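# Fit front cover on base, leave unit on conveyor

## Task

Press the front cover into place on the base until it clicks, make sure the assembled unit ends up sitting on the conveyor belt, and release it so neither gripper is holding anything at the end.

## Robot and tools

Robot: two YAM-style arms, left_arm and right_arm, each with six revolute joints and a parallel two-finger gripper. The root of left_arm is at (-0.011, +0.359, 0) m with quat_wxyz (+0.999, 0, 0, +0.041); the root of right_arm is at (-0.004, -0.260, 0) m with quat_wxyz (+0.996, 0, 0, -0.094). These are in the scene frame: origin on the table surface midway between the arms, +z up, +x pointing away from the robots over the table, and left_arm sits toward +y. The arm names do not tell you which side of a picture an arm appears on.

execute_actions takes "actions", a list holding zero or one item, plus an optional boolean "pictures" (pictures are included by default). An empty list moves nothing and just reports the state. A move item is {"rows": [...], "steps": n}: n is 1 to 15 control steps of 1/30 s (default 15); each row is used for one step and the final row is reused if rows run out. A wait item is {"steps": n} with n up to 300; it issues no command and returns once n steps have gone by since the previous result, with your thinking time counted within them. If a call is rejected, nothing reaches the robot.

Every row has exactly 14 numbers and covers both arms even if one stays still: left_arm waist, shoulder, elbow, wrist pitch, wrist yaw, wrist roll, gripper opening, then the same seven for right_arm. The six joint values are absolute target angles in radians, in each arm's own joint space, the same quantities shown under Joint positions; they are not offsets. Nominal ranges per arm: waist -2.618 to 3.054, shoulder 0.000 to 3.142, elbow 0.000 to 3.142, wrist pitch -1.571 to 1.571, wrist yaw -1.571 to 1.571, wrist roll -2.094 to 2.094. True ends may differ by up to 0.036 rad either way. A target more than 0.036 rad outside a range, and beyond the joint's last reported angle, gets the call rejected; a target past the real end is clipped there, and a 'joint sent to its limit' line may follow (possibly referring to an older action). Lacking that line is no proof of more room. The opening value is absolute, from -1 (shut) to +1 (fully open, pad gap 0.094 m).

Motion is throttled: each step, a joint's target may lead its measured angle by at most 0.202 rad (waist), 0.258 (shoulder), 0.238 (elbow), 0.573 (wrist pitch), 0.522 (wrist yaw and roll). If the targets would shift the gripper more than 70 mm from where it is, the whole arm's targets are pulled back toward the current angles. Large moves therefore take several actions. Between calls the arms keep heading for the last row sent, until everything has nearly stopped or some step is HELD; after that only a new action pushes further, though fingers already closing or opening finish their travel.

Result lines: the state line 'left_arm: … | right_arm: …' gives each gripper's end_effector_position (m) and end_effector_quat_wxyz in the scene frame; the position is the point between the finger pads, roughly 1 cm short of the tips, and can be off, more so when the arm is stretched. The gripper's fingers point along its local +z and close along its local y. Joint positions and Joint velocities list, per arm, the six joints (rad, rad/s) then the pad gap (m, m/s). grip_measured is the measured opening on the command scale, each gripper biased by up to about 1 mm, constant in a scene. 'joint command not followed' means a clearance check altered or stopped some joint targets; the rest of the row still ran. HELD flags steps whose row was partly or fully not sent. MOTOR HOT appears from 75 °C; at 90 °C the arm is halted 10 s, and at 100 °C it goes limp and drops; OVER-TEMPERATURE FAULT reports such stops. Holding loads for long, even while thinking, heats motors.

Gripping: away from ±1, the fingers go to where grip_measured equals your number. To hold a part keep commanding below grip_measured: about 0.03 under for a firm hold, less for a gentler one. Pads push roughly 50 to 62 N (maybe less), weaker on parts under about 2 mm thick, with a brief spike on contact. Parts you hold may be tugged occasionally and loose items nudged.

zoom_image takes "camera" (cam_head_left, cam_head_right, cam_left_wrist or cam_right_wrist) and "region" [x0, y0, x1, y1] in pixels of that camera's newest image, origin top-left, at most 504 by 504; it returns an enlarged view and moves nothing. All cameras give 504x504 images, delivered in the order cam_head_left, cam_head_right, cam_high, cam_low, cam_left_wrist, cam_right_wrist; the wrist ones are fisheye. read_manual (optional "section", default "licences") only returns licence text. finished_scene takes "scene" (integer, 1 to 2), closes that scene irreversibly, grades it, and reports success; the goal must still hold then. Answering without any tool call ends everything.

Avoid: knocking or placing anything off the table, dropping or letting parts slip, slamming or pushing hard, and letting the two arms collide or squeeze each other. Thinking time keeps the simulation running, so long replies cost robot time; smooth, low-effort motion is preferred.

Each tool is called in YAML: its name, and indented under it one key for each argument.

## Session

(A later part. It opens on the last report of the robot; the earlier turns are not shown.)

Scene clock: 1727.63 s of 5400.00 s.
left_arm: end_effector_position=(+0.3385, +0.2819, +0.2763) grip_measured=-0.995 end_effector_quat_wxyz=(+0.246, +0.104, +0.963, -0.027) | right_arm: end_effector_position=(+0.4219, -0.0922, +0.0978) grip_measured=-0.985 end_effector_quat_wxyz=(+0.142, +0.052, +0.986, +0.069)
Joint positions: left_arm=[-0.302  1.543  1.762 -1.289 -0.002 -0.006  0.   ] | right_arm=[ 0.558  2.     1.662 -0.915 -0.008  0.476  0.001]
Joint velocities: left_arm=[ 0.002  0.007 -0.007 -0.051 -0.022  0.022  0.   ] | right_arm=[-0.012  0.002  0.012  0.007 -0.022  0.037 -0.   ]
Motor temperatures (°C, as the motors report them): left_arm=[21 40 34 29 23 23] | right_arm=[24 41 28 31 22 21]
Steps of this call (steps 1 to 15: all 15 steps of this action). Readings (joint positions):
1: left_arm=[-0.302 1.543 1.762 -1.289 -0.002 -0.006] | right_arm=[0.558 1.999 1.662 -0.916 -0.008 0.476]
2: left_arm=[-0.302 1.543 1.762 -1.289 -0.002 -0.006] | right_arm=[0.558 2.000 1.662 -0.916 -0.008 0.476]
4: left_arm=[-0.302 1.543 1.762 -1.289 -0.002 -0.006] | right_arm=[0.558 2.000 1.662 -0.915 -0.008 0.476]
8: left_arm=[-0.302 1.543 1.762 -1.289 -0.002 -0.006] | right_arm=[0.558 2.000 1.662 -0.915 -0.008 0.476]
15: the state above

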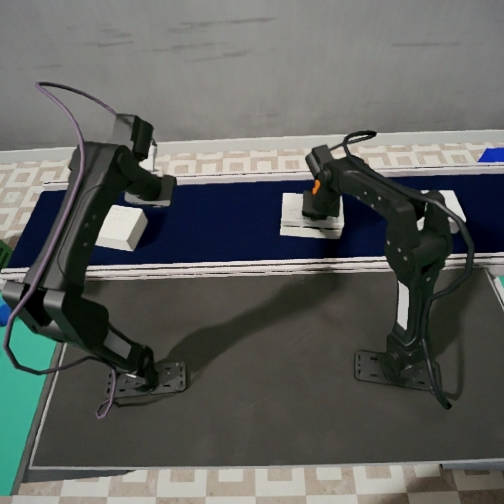

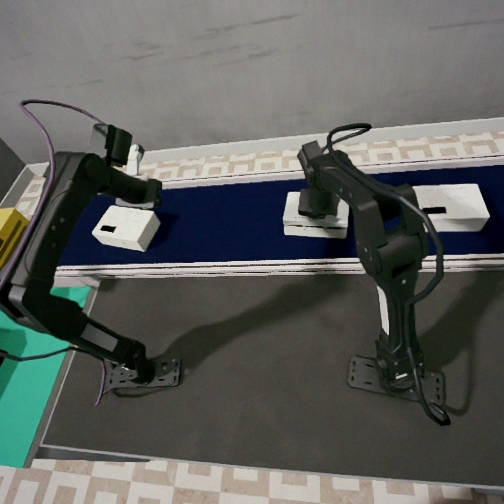

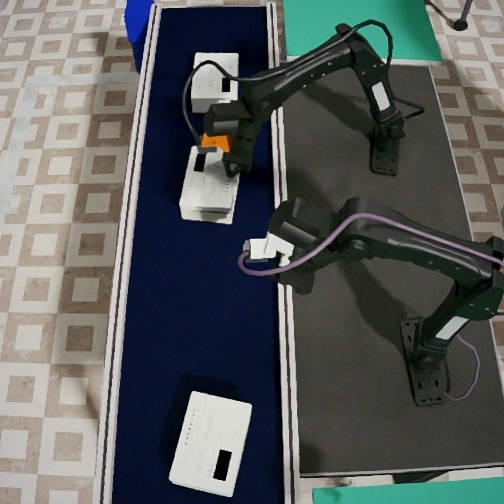

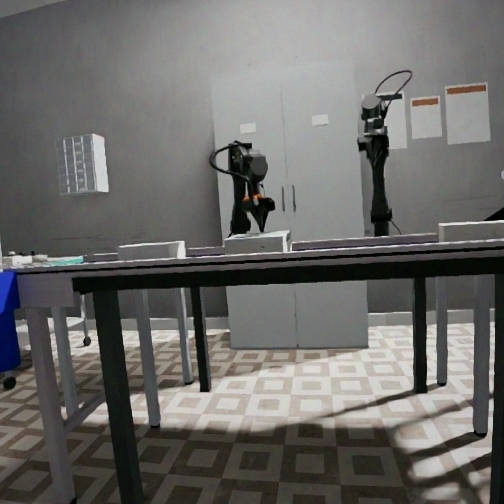

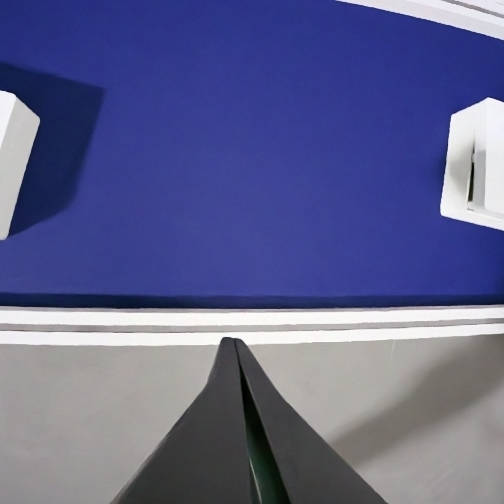

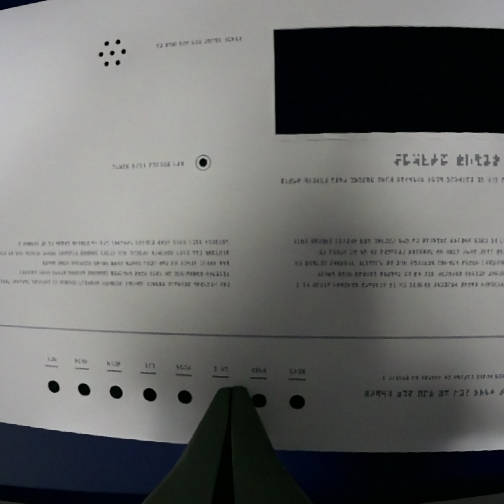

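execute_actions:
  actions:
    - {"rows": [[-0.30,1.55,1.75,-1.30,0,0,-1, 0.55,2.068,1.65,-0.93,-0.01,0.48,-1],[-0.30,1.55,1.75,-1.30,0,0,-1, 0.55,2.074,1.648,-0.932,-0.01,0.48,-1],[-0.30,1.55,1.75,-1.30,0,0,-1, 0.55,2.08,1.646,-0.934,-0.01,0.48,-1],[-0.30,1.55,1.75,-1.30,0,0,-1, 0.55,2.086,1.644,-0.936,-0.01,0.48,-1],[-0.30,1.55,1.75,-1.30,0,0,-1, 0.55,2.092,1.642,-0.938,-0.01,0.48,-1],[-0.30,1.55,1.75,-1.30,0,0,-1, 0.55,2.098,1.64,-0.94,-0.01,0.48,-1],[-0.30,1.55,1.75,-1.30,0,0,-1, 0.55,2.104,1.638,-0.942,-0.01,0.48,-1],[-0.30,1.55,1.75,-1.30,0,0,-1, 0.55,2.11,1.636,-0.944,-0.01,0.48,-1],[-0.30,1.55,1.75,-1.30,0,0,-1, 0.55,2.116,1.634,-0.946,-0.01,0.48,-1],[-0.30,1.55,1.75,-1.30,0,0,-1, 0.55,2.12,1.632,-0.948,-0.01,0.48,-1]], "steps": 15}

zoom_image:
  camera: "cam_head_left"
  region: [265, 180, 365, 260]

Scene clock: 1742.53 s of 5400.00 s.
left_arm: end_effector_position=(+0.3385, +0.2819, +0.2763) grip_measured=-0.995 end_effector_quat_wxyz=(+0.246, +0.104, +0.963, -0.027) | right_arm: end_effector_position=(+0.4218, -0.0923, +0.0956) grip_measured=-0.985 end_effector_quat_wxyz=(+0.140, +0.052, +0.986, +0.068)
Joint positions: left_arm=[-0.302  1.543  1.762 -1.289 -0.002 -0.006  0.   ] | right_arm=[ 0.558  2.005  1.662 -0.915 -0.008  0.476  0.001]
Joint velocities: left_arm=[ 0.002 -0.012 -0.007 -0.037  0.007 -0.022 -0.   ] | right_arm=[ 0.007 -0.012  0.007 -0.037  0.007  0.037 -0.   ]
Motor temperatures (°C, as the motors report them): left_arm=[21 40 34 29 23 23] | right_arm=[24 38 28 30 22 21]
Steps of this call (steps 1 to 15: the robot went on to your last target; steps 16 to 90: nothing new was sent; then 11.40 s passed at rest; steps 91 to 105: all 15 steps of this action). Readings (joint positions):
91: left_arm=[-0.302 1.543 1.762 -1.289 -0.002 -0.006] | right_arm=[0.558 2.001 1.662 -0.915 -0.008 0.476]
92: left_arm=[-0.302 1.543 1.762 -1.289 -0.002 -0.006] | right_arm=[0.558 2.002 1.662 -0.915 -0.008 0.476]
94: left_arm=[-0.302 1.543 1.762 -1.289 -0.002 -0.006] | right_arm=[0.558 2.003 1.662 -0.915 -0.008 0.476]
98: left_arm=[-0.302 1.543 1.762 -1.289 -0.002 -0.006] | right_arm=[0.558 2.005 1.662 -0.915 -0.008 0.476]
105: the state above

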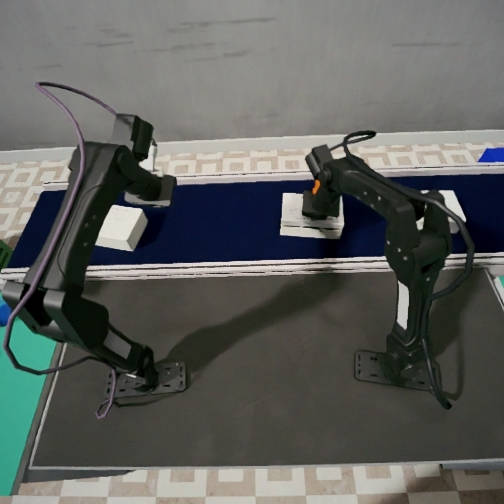

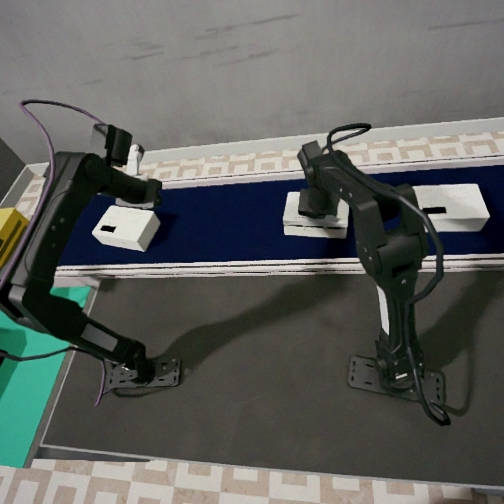

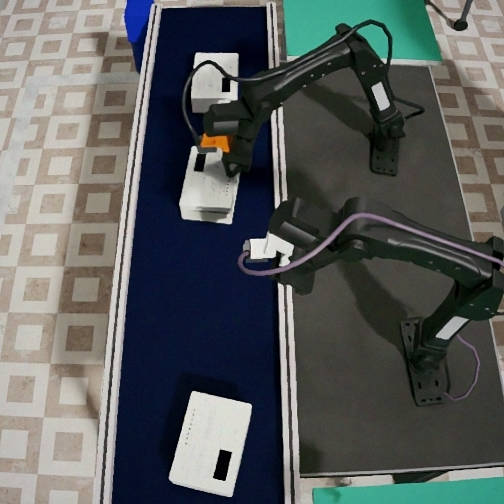

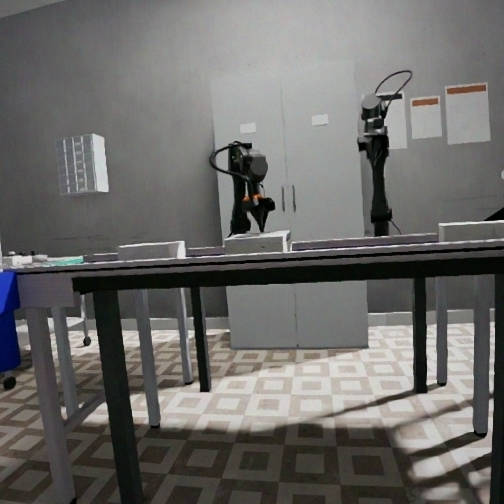

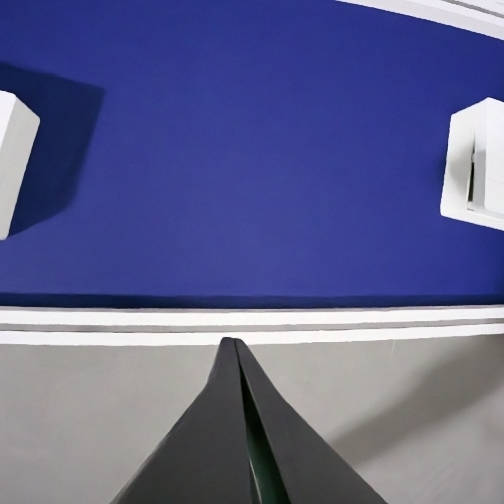

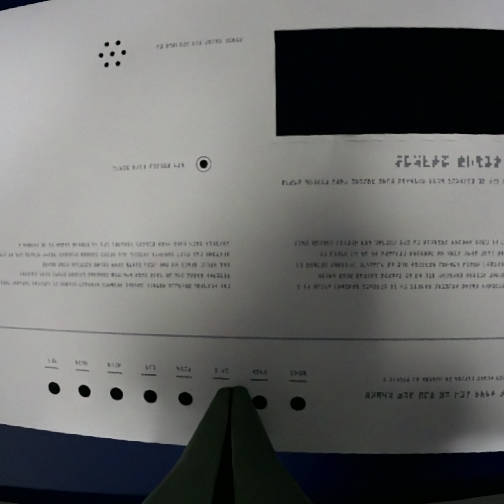

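Region (265, 180, 365, 260) of cam_head_left's 504x504 image, scaled by 5.040, with more detail than that image has; it fills the top 403 rows of this view, and the rest is white.

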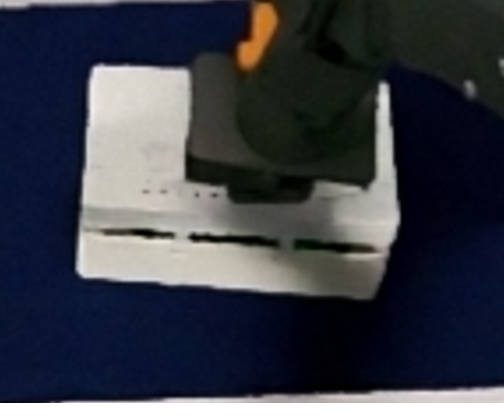

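execute_actions:
  actions:
    - {"rows": [[-0.34,1.545,1.67,-1.18,0,0,-1, 0.55,2.10,1.64,-0.94,-0.01,0.48,-1],[-0.38,1.54,1.59,-1.06,0,0,-1, 0.55,2.08,1.645,-0.935,-0.01,0.48,-1],[-0.42,1.53,1.51,-0.94,0,0,-1, 0.55,2.06,1.65,-0.93,-0.01,0.48,-1],[-0.46,1.52,1.43,-0.82,0,0,-1, 0.55,2.04,1.655,-0.925,-0.01,0.48,-1],[-0.50,1.51,1.35,-0.70,0,0,-1, 0.55,2.03,1.66,-0.92,-0.01,0.48,-1],[-0.54,1.50,1.27,-0.58,0,0,-1, 0.55,2.03,1.66,-0.92,-0.01,0.48,-1],[-0.58,1.49,1.19,-0.46,0,0,-1, 0.55,2.03,1.66,-0.92,-0.01,0.48,-1],[-0.62,1.48,1.11,-0.34,0,0,-1, 0.55,2.03,1.66,-0.92,-0.01,0.48,-1],[-0.66,1.47,1.03,-0.22,0,0,-1, 0.55,2.03,1.66,-0.92,-0.01,0.48,-1],[-0.70,1.46,0.95,-0.10,0,0,-1, 0.55,2.03,1.66,-0.92,-0.01,0.48,-1],[-0.74,1.45,0.87,0.02,0,0,-1, 0.55,2.03,1.66,-0.92,-0.01,0.48,-1],[-0.78,1.445,0.79,0.14,0,0,-1, 0.55,2.03,1.66,-0.92,-0.01,0.48,-1],[-0.82,1.44,0.71,0.26,0,0,-1, 0.55,2.03,1.66,-0.92,-0.01,0.48,-1],[-0.87,1.44,0.63,0.38,0,0,-1, 0.55,2.03,1.66,-0.92,-0.01,0.48,-1],[-0.912,1.44,0.56,0.51,0,0,-1, 0.55,2.03,1.66,-0.92,-0.01,0.48,-1]], "steps": 15}
  pictures: false

execute_actions:
  actions:
    - {"steps": 25}

Scene clock: 1765.63 s of 5400.00 s.
left_arm: end_effector_position=(+0.2723, +0.0962, +0.0744) grip_measured=-0.995 end_effector_quat_wxyz=(+0.355, +0.336, +0.861, -0.140) | right_arm: end_effector_position=(+0.4249, -0.0915, +0.0974) grip_measured=-0.985 end_effector_quat_wxyz=(+0.146, +0.052, +0.985, +0.070)
Joint positions: left_arm=[-0.833  1.478  0.693 -0.002 -0.002 -0.005  0.   ] | right_arm=[ 0.557  2.005  1.665 -0.905 -0.008  0.476  0.001]
Joint velocities: left_arm=[-1.219 -0.222 -2.171  3.187 -0.051 -0.037  0.001] | right_arm=[-0.017 -0.012 -0.012 -0.022  0.095  0.081  0.   ]
Motor temperatures (°C, as the motors report them): left_arm=[21 39 33 29 23 23] | right_arm=[24 35 27 30 22 21]
Steps of this call (steps 1 to 15: the robot went on to your last target; steps 16 to 90: nothing new was sent; then 19.60 s passed at rest; steps 91 to 105: all 15 steps of this action). Readings (joint positions):
91: left_arm=[-0.305 1.541 1.749 -1.272 -0.003 -0.006] | right_arm=[0.558 2.005 1.662 -0.915 -0.008 0.476]
92: left_arm=[-0.316 1.533 1.714 -1.231 -0.005 -0.006] | right_arm=[0.558 2.005 1.664 -0.915 -0.008 0.476]
94: left_arm=[-0.369 1.517 1.590 -1.101 -0.009 -0.006] | right_arm=[0.558 2.005 1.665 -0.911 -0.008 0.476]
98: left_arm=[-0.538 1.513 1.262 -0.741 -0.008 -0.005] | right_arm=[0.557 2.005 1.665 -0.906 -0.008 0.476]
105: the state above

Scene clock: 1766.47 s of 5400.00 s.
left_arm: end_effector_position=(+0.2682, +0.0497, +0.1269) grip_measured=-0.995 end_effector_quat_wxyz=(+0.502, +0.339, +0.763, -0.227) | right_arm: end_effector_position=(+0.4249, -0.0915, +0.0974) grip_measured=-0.985 end_effector_quat_wxyz=(+0.146, +0.052, +0.985, +0.070)
Joint positions: left_arm=[-0.917  1.457  0.55   0.502  0.007 -0.004  0.   ] | right_arm=[ 0.557  2.005  1.665 -0.905 -0.008  0.476  0.001]
Joint velocities: left_arm=[ 0.002 -0.007 -0.002  0.066  0.022 -0.037 -0.001] | right_arm=[-0.022 -0.007 -0.002  0.022 -0.022 -0.022  0.   ]
Motor temperatures (°C, as the motors report them): left_arm=[21 39 34 29 23 23] | right_arm=[24 35 27 30 22 21]
Steps of this call (steps 1 to 25: the robot went on to your last target). Readings (joint positions):
1: left_arm=[-0.872 1.474 0.630 0.089 0.001 -0.005] | right_arm=[0.557 2.005 1.665 -0.905 -0.008 0.476]
2: left_arm=[-0.900 1.474 0.587 0.155 0.006 -0.004] | right_arm=[0.557 2.005 1.665 -0.905 -0.008 0.476]
4: left_arm=[-0.917 1.474 0.551 0.249 0.009 -0.004] | right_arm=[0.557 2.005 1.665 -0.905 -0.008 0.476]
8: left_arm=[-0.917 1.463 0.550 0.402 0.007 -0.004] | right_arm=[0.557 2.005 1.665 -0.905 -0.008 0.476]
25: the state above

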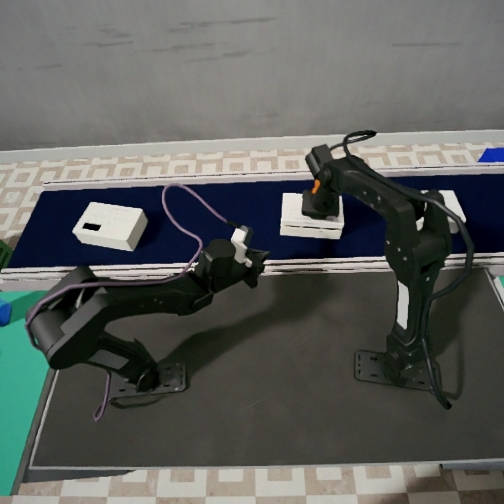

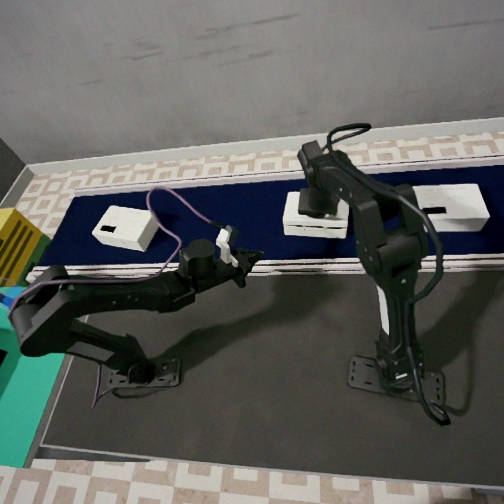

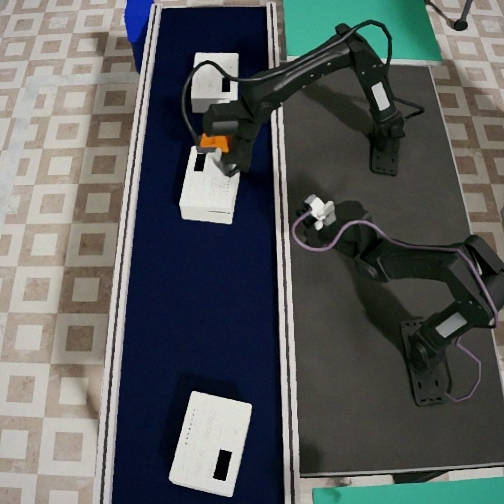

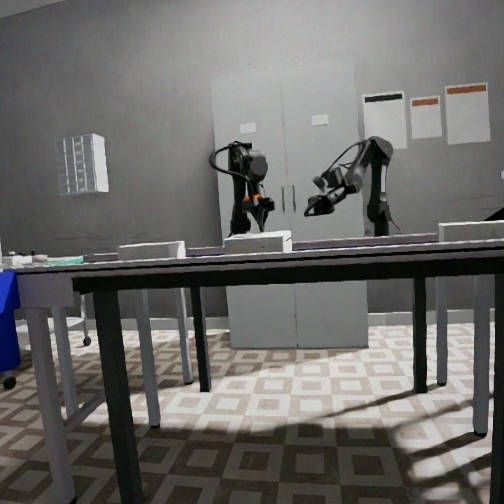

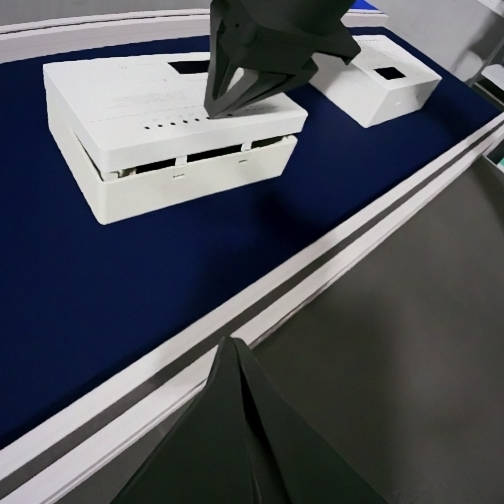

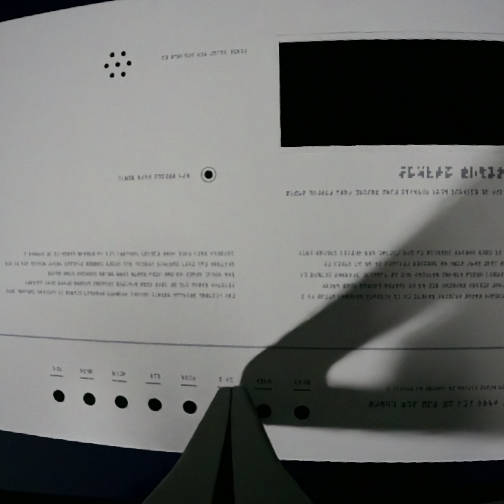

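zoom_image:
  camera: "cam_left_wrist"
  region: [90, 90, 320, 230]

Region (90, 90, 320, 230) of cam_left_wrist's 504x504 image, scaled by 2.191, with more detail than that image has; it fills the top 307 rows of this view, and the rest is white.

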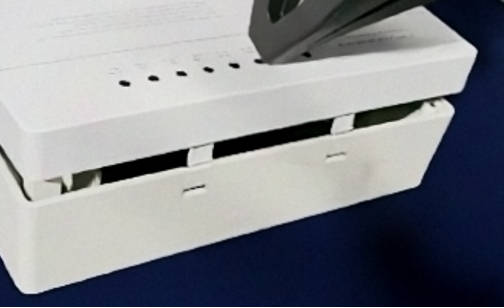

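zoom_image:
  camera: "cam_left_wrist"
  region: [160, 125, 270, 195]

zoom_image:
  camera: "cam_left_wrist"
  region: [35, 55, 145, 230]

Region (160, 125, 270, 195) of cam_left_wrist's 504x504 image, scaled by 4.582, with more detail than that image has; it fills the top 321 rows of this view, and the rest is white.

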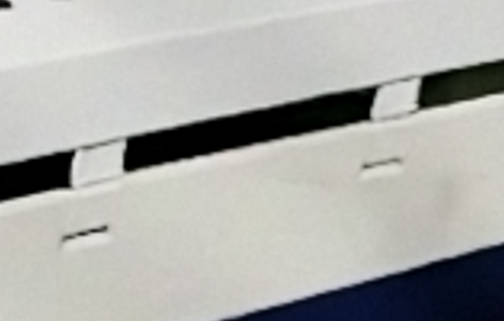

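Region (35, 55, 145, 230) of cam_left_wrist's 504x504 image, scaled by 2.880, with more detail than that image has; it fills the left 317 columns of this view, and the rest is white.

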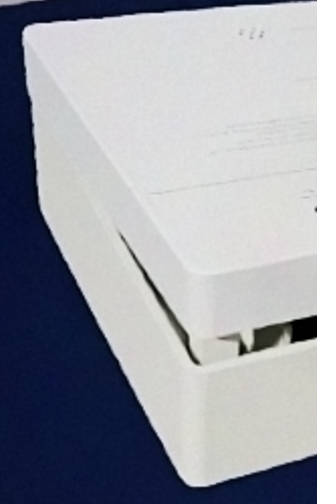

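execute_actions:
  actions:
    - {"rows": [[-0.912,1.44,0.56,0.51,0,0,-1, 0.55,2.0,1.662,-0.92,-0.01,0.48,-1],[-0.912,1.44,0.56,0.51,0,0,-1, 0.55,1.98,1.662,-0.92,-0.01,0.48,-1],[-0.912,1.44,0.56,0.51,0,0,-1, 0.55,1.96,1.662,-0.92,-0.01,0.48,-1],[-0.912,1.44,0.56,0.51,0,0,-1, 0.55,1.945,1.662,-0.92,-0.01,0.48,-1],[-0.912,1.44,0.56,0.51,0,0,-1, 0.55,1.93,1.662,-0.92,-0.01,0.48,-1],[-0.912,1.44,0.56,0.51,0,0,-1, 0.55,1.92,1.662,-0.92,-0.01,0.48,-1],[-0.912,1.44,0.56,0.51,0,0,-1, 0.55,1.92,1.662,-0.92,-0.01,0.48,-1],[-0.912,1.44,0.56,0.51,0,0,-1, 0.54,1.92,1.662,-0.93,-0.01,0.46,-1],[-0.912,1.44,0.56,0.51,0,0,-1, 0.51,1.92,1.662,-0.945,-0.01,0.43,-1],[-0.912,1.44,0.56,0.51,0,0,-1, 0.48,1.92,1.662,-0.96,-0.01,0.40,-1],[-0.912,1.44,0.56,0.51,0,0,-1, 0.44,1.92,1.662,-0.975,-0.01,0.36,-1],[-0.912,1.44,0.56,0.51,0,0,-1, 0.40,1.92,1.662,-0.99,-0.01,0.32,-1],[-0.912,1.44,0.56,0.51,0,0,-1, 0.36,1.92,1.662,-1.005,-0.01,0.28,-1],[-0.912,1.44,0.56,0.51,0,0,-1, 0.33,1.92,1.662,-1.02,-0.01,0.25,-1],[-0.912,1.44,0.56,0.51,0,0,-1, 0.315,1.92,1.662,-1.025,-0.01,0.24,-1]], "steps": 15}
  pictures: false

execute_actions:
  actions:
    - {"steps": 15}

Scene clock: 1791.63 s of 5400.00 s.
left_arm: end_effector_position=(+0.2683, +0.0497, +0.1272) grip_measured=-0.995 end_effector_quat_wxyz=(+0.502, +0.339, +0.763, -0.227) | right_arm: end_effector_position=(+0.4350, -0.1672, +0.1224) grip_measured=-0.985 end_effector_quat_wxyz=(+0.160, +0.070, +0.983, +0.055)
Joint positions: left_arm=[-0.917  1.457  0.55   0.504  0.007 -0.004  0.   ] | right_arm=[ 0.386  1.938  1.665 -0.96  -0.021  0.344  0.001]
Joint velocities: left_arm=[-0.002 -0.017 -0.002  0.022  0.022 -0.051  0.   ] | right_arm=[-1.219 -0.002 -0.012 -0.315  0.125 -0.711 -0.001]
Motor temperatures (°C, as the motors report them): left_arm=[21 40 35 33 23 23] | right_arm=[24 38 28 29 22 21]
Steps of this call (steps 1 to 30: the robot went on to your last target; steps 31 to 90: nothing new was sent; then 21.67 s passed at rest; steps 91 to 105: all 15 steps of this action). Readings (joint positions):
91: left_arm=[-0.917 1.457 0.550 0.504 0.007 -0.004] | right_arm=[0.557 2.003 1.665 -0.905 -0.008 0.476]
92: left_arm=[-0.917 1.457 0.550 0.504 0.007 -0.004] | right_arm=[0.557 2.001 1.665 -0.905 -0.008 0.476]
94: left_arm=[-0.917 1.457 0.550 0.504 0.007 -0.004] | right_arm=[0.557 1.997 1.665 -0.906 -0.008 0.476]
98: left_arm=[-0.917 1.457 0.550 0.504 0.007 -0.004] | right_arm=[0.556 1.966 1.665 -0.911 -0.008 0.475]
105: the state above

Scene clock: 1792.13 s of 5400.00 s.
left_arm: end_effector_position=(+0.2683, +0.0497, +0.1272) grip_measured=-0.995 end_effector_quat_wxyz=(+0.502, +0.339, +0.763, -0.227) | right_arm: end_effector_position=(+0.4285, -0.2028, +0.1184) grip_measured=-0.985 end_effector_quat_wxyz=(+0.139, +0.060, +0.988, +0.029)
Joint positions: left_arm=[-0.917  1.457  0.55   0.504  0.007 -0.004  0.   ] | right_arm=[ 0.315  1.938  1.665 -1.012 -0.006  0.25   0.001]
Joint velocities: left_arm=[ 0.002 -0.012  0.017 -0.007 -0.037 -0.037 -0.001] | right_arm=[-0.002 -0.007  0.002 -0.022 -0.007  0.051  0.   ]
Motor temperatures (°C, as the motors report them): left_arm=[21 40 35 33 23 23] | right_arm=[24 38 28 29 22 21]
Steps of this call (steps 1 to 15: the robot went on to your last target). Readings (joint positions):
1: left_arm=[-0.917 1.457 0.550 0.504 0.007 -0.004] | right_arm=[0.347 1.938 1.665 -0.970 -0.017 0.324]
2: left_arm=[-0.917 1.457 0.550 0.504 0.007 -0.004] | right_arm=[0.315 1.938 1.665 -0.977 -0.012 0.309]
4: left_arm=[-0.917 1.457 0.550 0.504 0.007 -0.004] | right_arm=[0.281 1.938 1.665 -0.990 -0.003 0.288]
8: left_arm=[-0.917 1.457 0.550 0.504 0.007 -0.004] | right_arm=[0.297 1.938 1.665 -1.005 -0.002 0.263]
15: the state above

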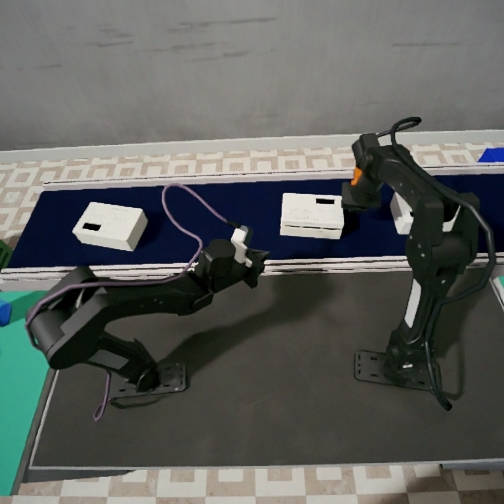

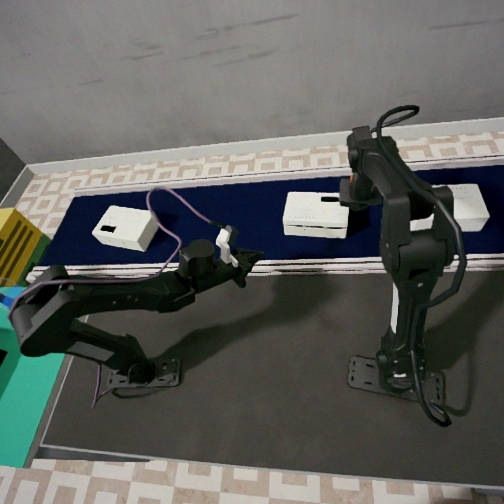

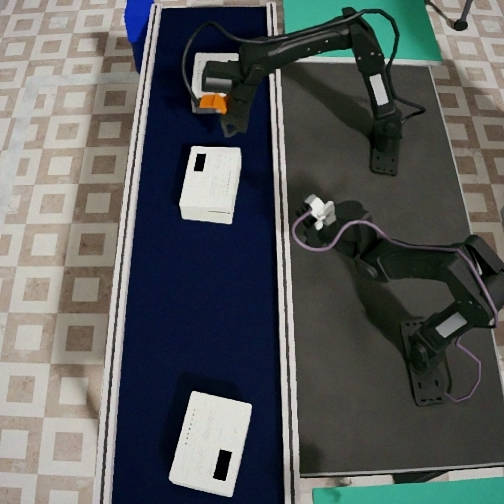

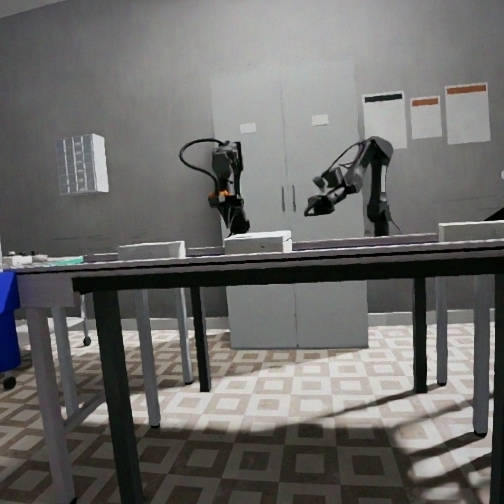

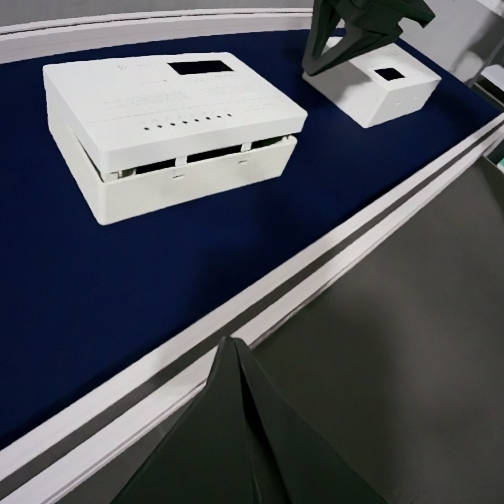

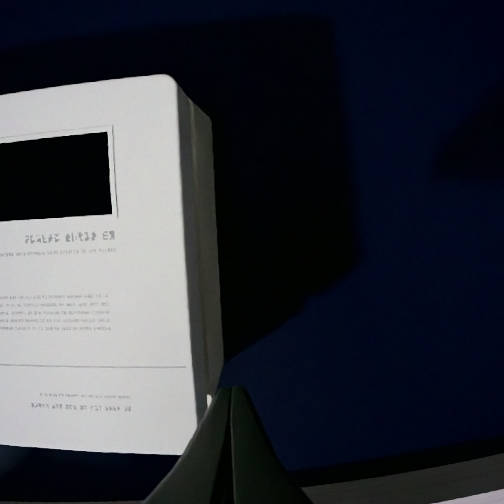

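execute_actions:
  actions:
    - {"rows": [[-0.912,1.44,0.56,0.51,0,0,-1, 0.315,1.945,1.662,-1.025,-0.01,0.24,-1],[-0.912,1.44,0.56,0.51,0,0,-1, 0.315,1.955,1.662,-1.025,-0.01,0.24,-1],[-0.912,1.44,0.56,0.51,0,0,-1, 0.315,1.965,1.662,-1.025,-0.01,0.24,-1],[-0.912,1.44,0.56,0.51,0,0,-1, 0.315,1.975,1.662,-1.025,-0.01,0.24,-1],[-0.912,1.44,0.56,0.51,0,0,-1, 0.315,1.985,1.662,-1.025,-0.01,0.24,-1],[-0.912,1.44,0.56,0.51,0,0,-1, 0.315,1.993,1.662,-1.025,-0.01,0.24,-1],[-0.912,1.44,0.56,0.51,0,0,-1, 0.315,2.0,1.662,-1.025,-0.01,0.24,-1],[-0.912,1.44,0.56,0.51,0,0,-1, 0.315,2.005,1.662,-1.025,-0.01,0.24,-1],[-0.912,1.44,0.56,0.51,0,0,-1, 0.315,2.008,1.662,-1.025,-0.01,0.24,-1]], "steps": 15}

Scene clock: 1802.37 s of 5400.00 s.
left_arm: end_effector_position=(+0.2683, +0.0497, +0.1272) grip_measured=-0.995 end_effector_quat_wxyz=(+0.502, +0.339, +0.763, -0.227) | right_arm: end_effector_position=(+0.4263, -0.2031, +0.0869) grip_measured=-0.985 end_effector_quat_wxyz=(+0.101, +0.059, +0.993, +0.022)
Joint positions: left_arm=[-0.917  1.457  0.55   0.504  0.007 -0.004  0.   ] | right_arm=[ 0.315  2.013  1.665 -1.016 -0.006  0.246  0.001]
Joint velocities: left_arm=[-0.012 -0.017 -0.007 -0.066 -0.066 -0.066  0.001] | right_arm=[-0.012 -0.002 -0.002  0.007 -0.066 -0.007 -0.   ]
Motor temperatures (°C, as the motors report them): left_arm=[21 40 35 33 23 23] | right_arm=[24 39 28 29 22 21]
Steps of this call (steps 1 to 15: the robot went on to your last target; steps 16 to 90: nothing new was sent; then 6.73 s passed at rest; steps 91 to 105: all 15 steps of this action). Readings (joint positions):
91: left_arm=[-0.917 1.457 0.550 0.504 0.007 -0.004] | right_arm=[0.315 1.938 1.665 -1.014 -0.006 0.246]
92: left_arm=[-0.917 1.457 0.550 0.504 0.007 -0.004] | right_arm=[0.315 1.938 1.665 -1.014 -0.006 0.246]
94: left_arm=[-0.917 1.457 0.550 0.504 0.007 -0.004] | right_arm=[0.315 1.942 1.665 -1.014 -0.006 0.246]
98: left_arm=[-0.917 1.457 0.550 0.504 0.007 -0.004] | right_arm=[0.315 1.974 1.665 -1.014 -0.006 0.246]
105: the state above

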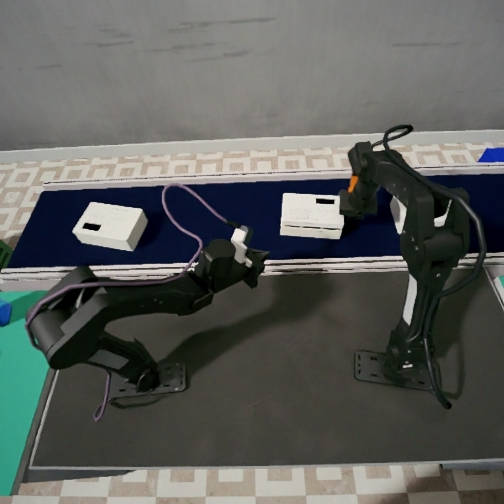

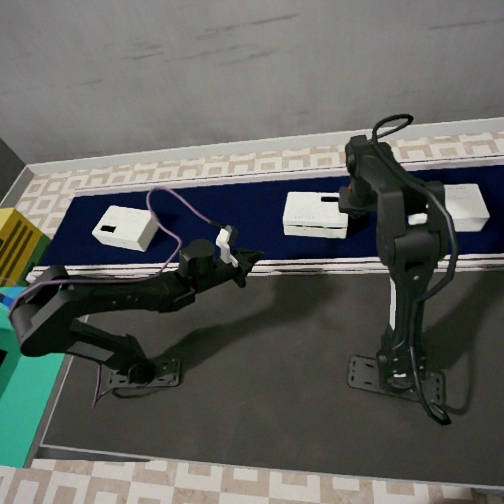

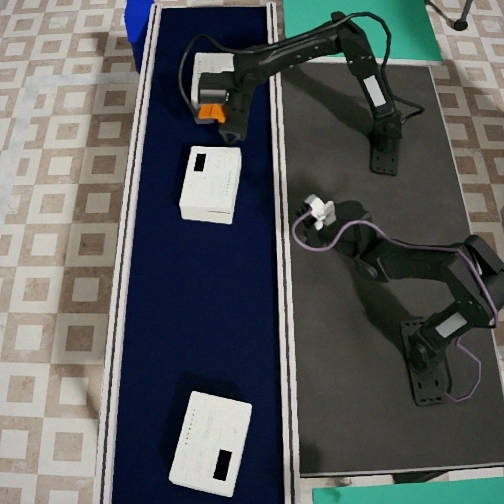

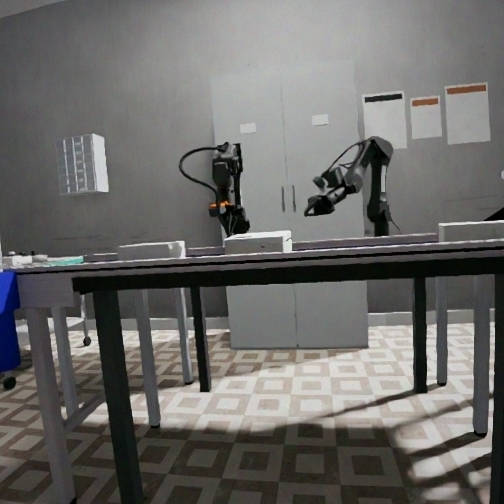

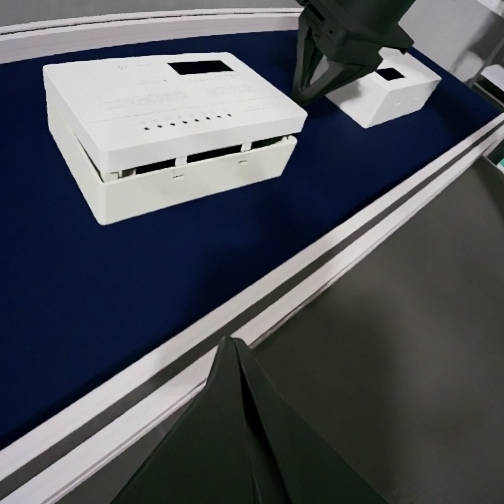

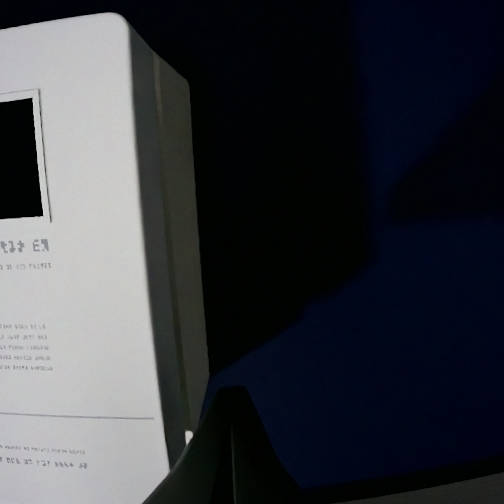

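execute_actions:
  actions:
    - {"rows": [[-0.912,1.44,0.56,0.51,0,0,-1, 0.315,2.008,1.662,-1.025,-0.01,0.24,-0.93],[-0.912,1.44,0.56,0.51,0,0,-1, 0.315,2.008,1.662,-1.025,-0.01,0.24,-0.86],[-0.912,1.44,0.56,0.51,0,0,-1, 0.315,2.008,1.662,-1.025,-0.01,0.24,-0.80],[-0.912,1.44,0.56,0.51,0,0,-1, 0.315,2.008,1.662,-1.025,-0.01,0.24,-0.75],[-0.912,1.44,0.56,0.51,0,0,-1, 0.315,2.008,1.662,-1.025,-0.01,0.24,-0.72],[-0.912,1.44,0.56,0.51,0,0,-1, 0.315,2.008,1.662,-1.025,-0.01,0.24,-0.70]], "steps": 12}

zoom_image:
  camera: "cam_left_wrist"
  region: [160, 125, 270, 195]

Scene clock: 1812.73 s of 5400.00 s.
left_arm: end_effector_position=(+0.2683, +0.0497, +0.1272) grip_measured=-0.995 end_effector_quat_wxyz=(+0.502, +0.339, +0.763, -0.227) | right_arm: end_effector_position=(+0.4263, -0.2031, +0.0869) grip_measured=-0.703 end_effector_quat_wxyz=(+0.101, +0.058, +0.993, +0.022)
Joint positions: left_arm=[-0.917  1.457  0.55   0.504  0.007 -0.004  0.   ] | right_arm=[ 0.315  2.013  1.665 -1.016 -0.006  0.245  0.014]
Joint velocities: left_arm=[-0.012  0.007 -0.007  0.007  0.007 -0.007 -0.   ] | right_arm=[ 0.012 -0.007  0.002 -0.007  0.022 -0.007  0.001]
Motor temperatures (°C, as the motors report them): left_arm=[21 40 35 34 23 23] | right_arm=[24 40 28 29 22 21]
Steps of this call (steps 1 to 15: the robot went on to your last target; steps 16 to 90: nothing new was sent; then 6.97 s passed at rest; steps 91 to 102: all 12 steps of this action). Readings (joint positions):
91: left_arm=[-0.917 1.457 0.550 0.504 0.007 -0.004] | right_arm=[0.315 2.013 1.665 -1.016 -0.006 0.246]
92: left_arm=[-0.917 1.457 0.550 0.504 0.007 -0.004] | right_arm=[0.315 2.013 1.665 -1.016 -0.006 0.246]
94: left_arm=[-0.917 1.457 0.550 0.504 0.007 -0.004] | right_arm=[0.315 2.013 1.665 -1.016 -0.006 0.245]
98: left_arm=[-0.917 1.457 0.550 0.504 0.007 -0.004] | right_arm=[0.315 2.013 1.665 -1.016 -0.006 0.245]
102: the state above

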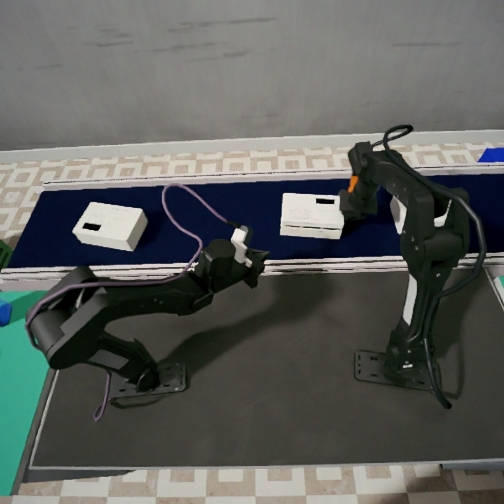

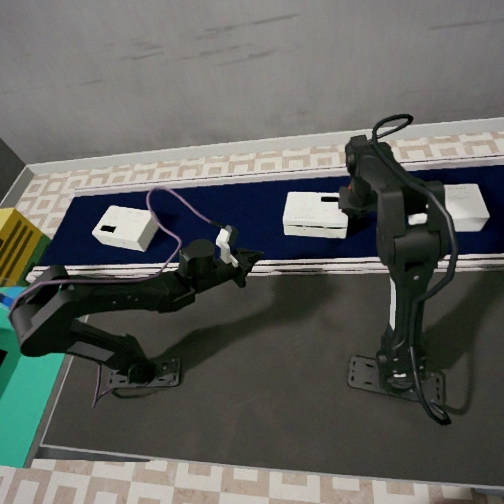

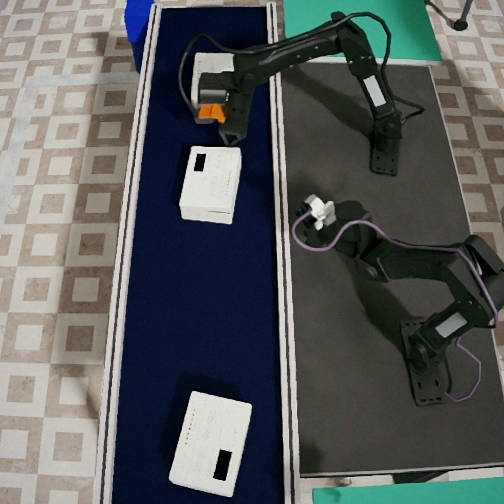

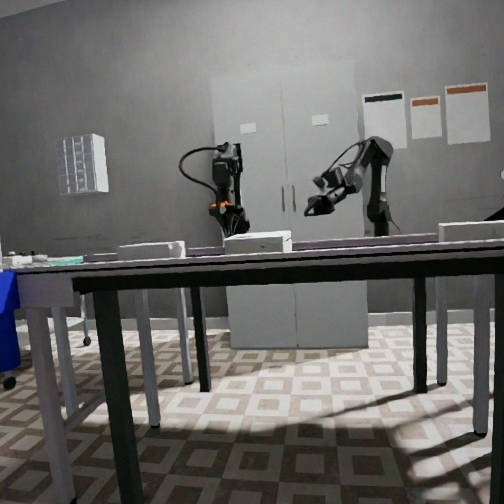

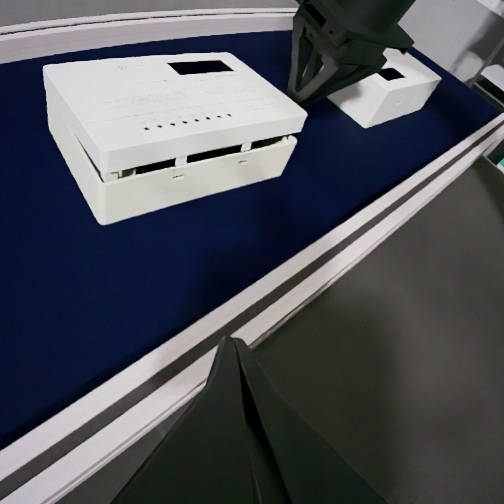

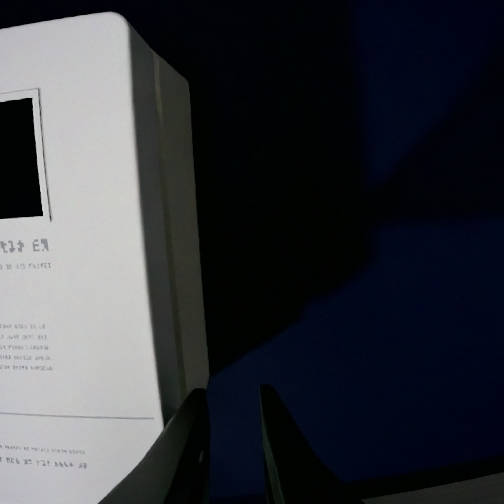

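Region (160, 125, 270, 195) of cam_left_wrist's 504x504 image, scaled by 4.582, with more detail than that image has; it fills the top 321 rows of this view, and the rest is white.

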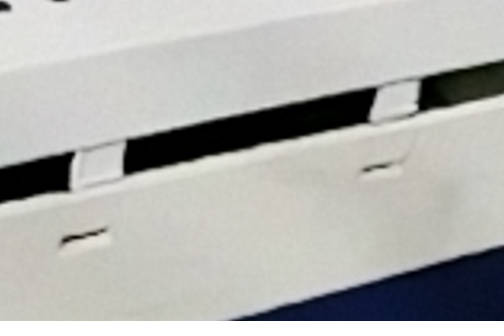

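execute_actions:
  actions: []

Scene clock: 1834.20 s of 5400.00 s.
left_arm: end_effector_position=(+0.2683, +0.0497, +0.1272) grip_measured=-0.995 end_effector_quat_wxyz=(+0.502, +0.339, +0.763, -0.227) | right_arm: end_effector_position=(+0.4263, -0.2031, +0.0869) grip_measured=-0.703 end_effector_quat_wxyz=(+0.101, +0.058, +0.993, +0.022)
Joint positions: left_arm=[-0.917  1.457  0.55   0.504  0.007 -0.004  0.   ] | right_arm=[ 0.315  2.013  1.665 -1.016 -0.006  0.245  0.014]
Joint velocities: left_arm=[-0.002  0.007 -0.007 -0.022  0.022  0.051 -0.   ] | right_arm=[ 0.012  0.007  0.002 -0.051  0.007  0.022  0.   ]
Motor temperatures (°C, as the motors report them): left_arm=[21 40 36 35 23 23] | right_arm=[24 40 28 28 22 21]
Steps of this call (steps 1 to 15: the robot went on to your last target; steps 16 to 90: nothing new was sent; then 18.47 s passed at rest). Readings (joint positions):
1: left_arm=[-0.917 1.457 0.550 0.504 0.007 -0.004] | right_arm=[0.315 2.013 1.665 -1.016 -0.006 0.245]
2: left_arm=[-0.917 1.457 0.550 0.504 0.007 -0.004] | right_arm=[0.315 2.013 1.665 -1.016 -0.006 0.245]
4: left_arm=[-0.917 1.457 0.550 0.504 0.007 -0.004] | right_arm=[0.315 2.013 1.665 -1.016 -0.006 0.245]
8: left_arm=[-0.917 1.457 0.550 0.504 0.007 -0.004] | right_arm=[0.315 2.013 1.665 -1.016 -0.006 0.245]
90: the state above
All arms were judged still, so your last target was given up. Only a new action makes them travel on or press farther. Fingers that are still opening or closing keep moving.

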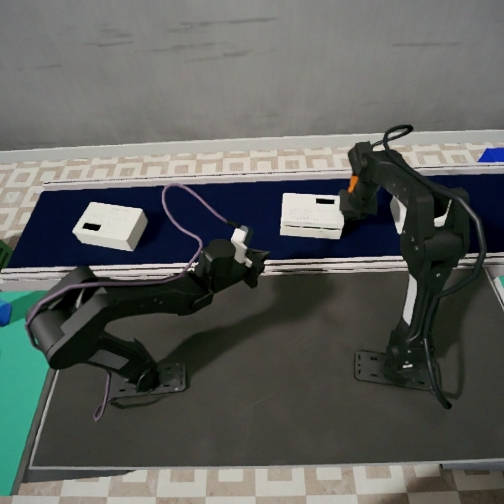

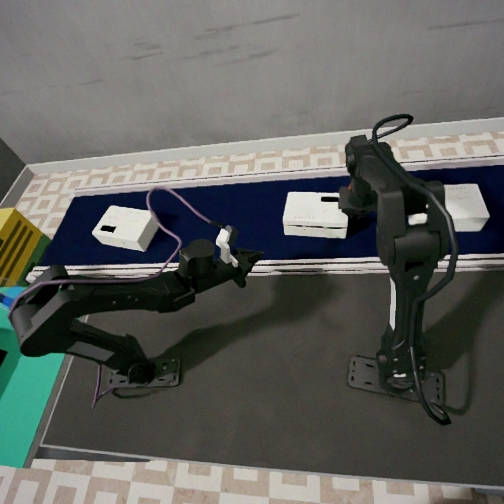

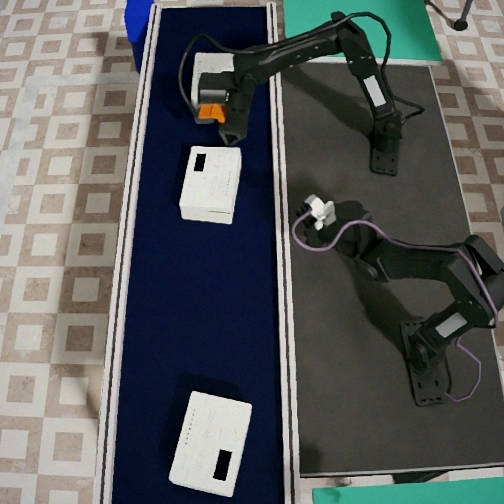

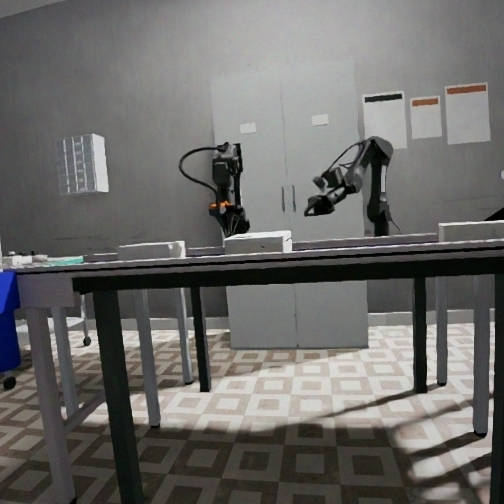

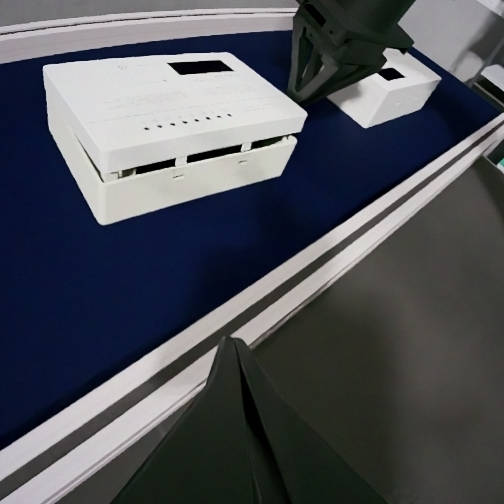

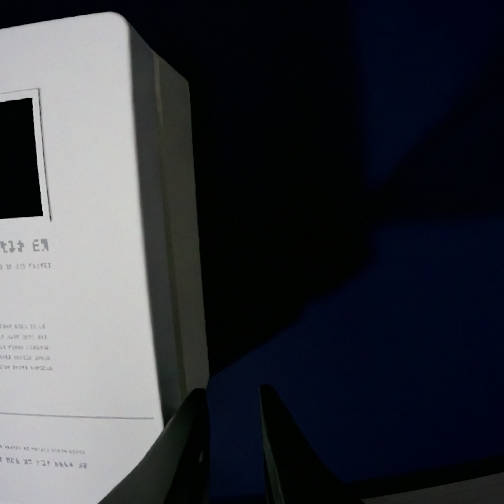

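zoom_image:
  camera: "cam_left_wrist"
  region: [40, 50, 320, 230]

Region (40, 50, 320, 230) of cam_left_wrist's 504x504 image, scaled by 1.800, with more detail than that image has; it fills the top 324 rows of this view, and the rest is white.

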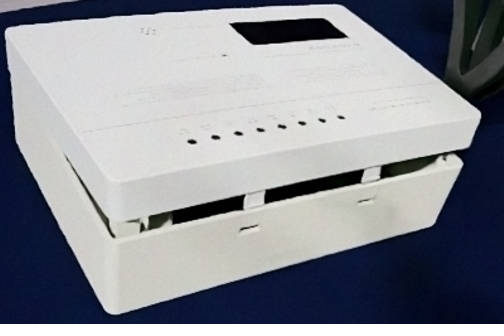

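zoom_image:
  camera: "cam_left_wrist"
  region: [160, 135, 270, 190]

zoom_image:
  camera: "cam_low"
  region: [200, 210, 320, 270]

Region (160, 135, 270, 190) of cam_left_wrist's 504x504 image, scaled by 4.582, with more detail than that image has.

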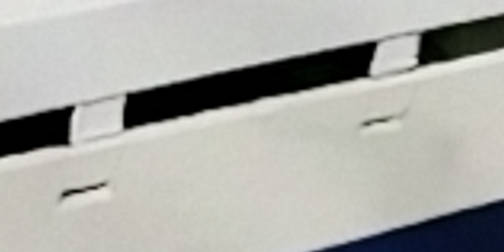

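Region (200, 210, 320, 270) of cam_low's 504x504 image, scaled by 4.200, with more detail than that image has.

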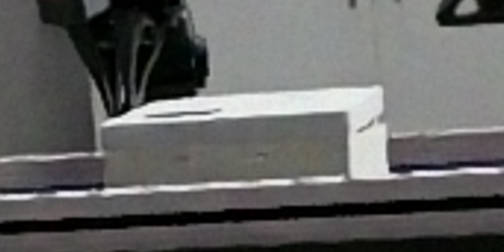

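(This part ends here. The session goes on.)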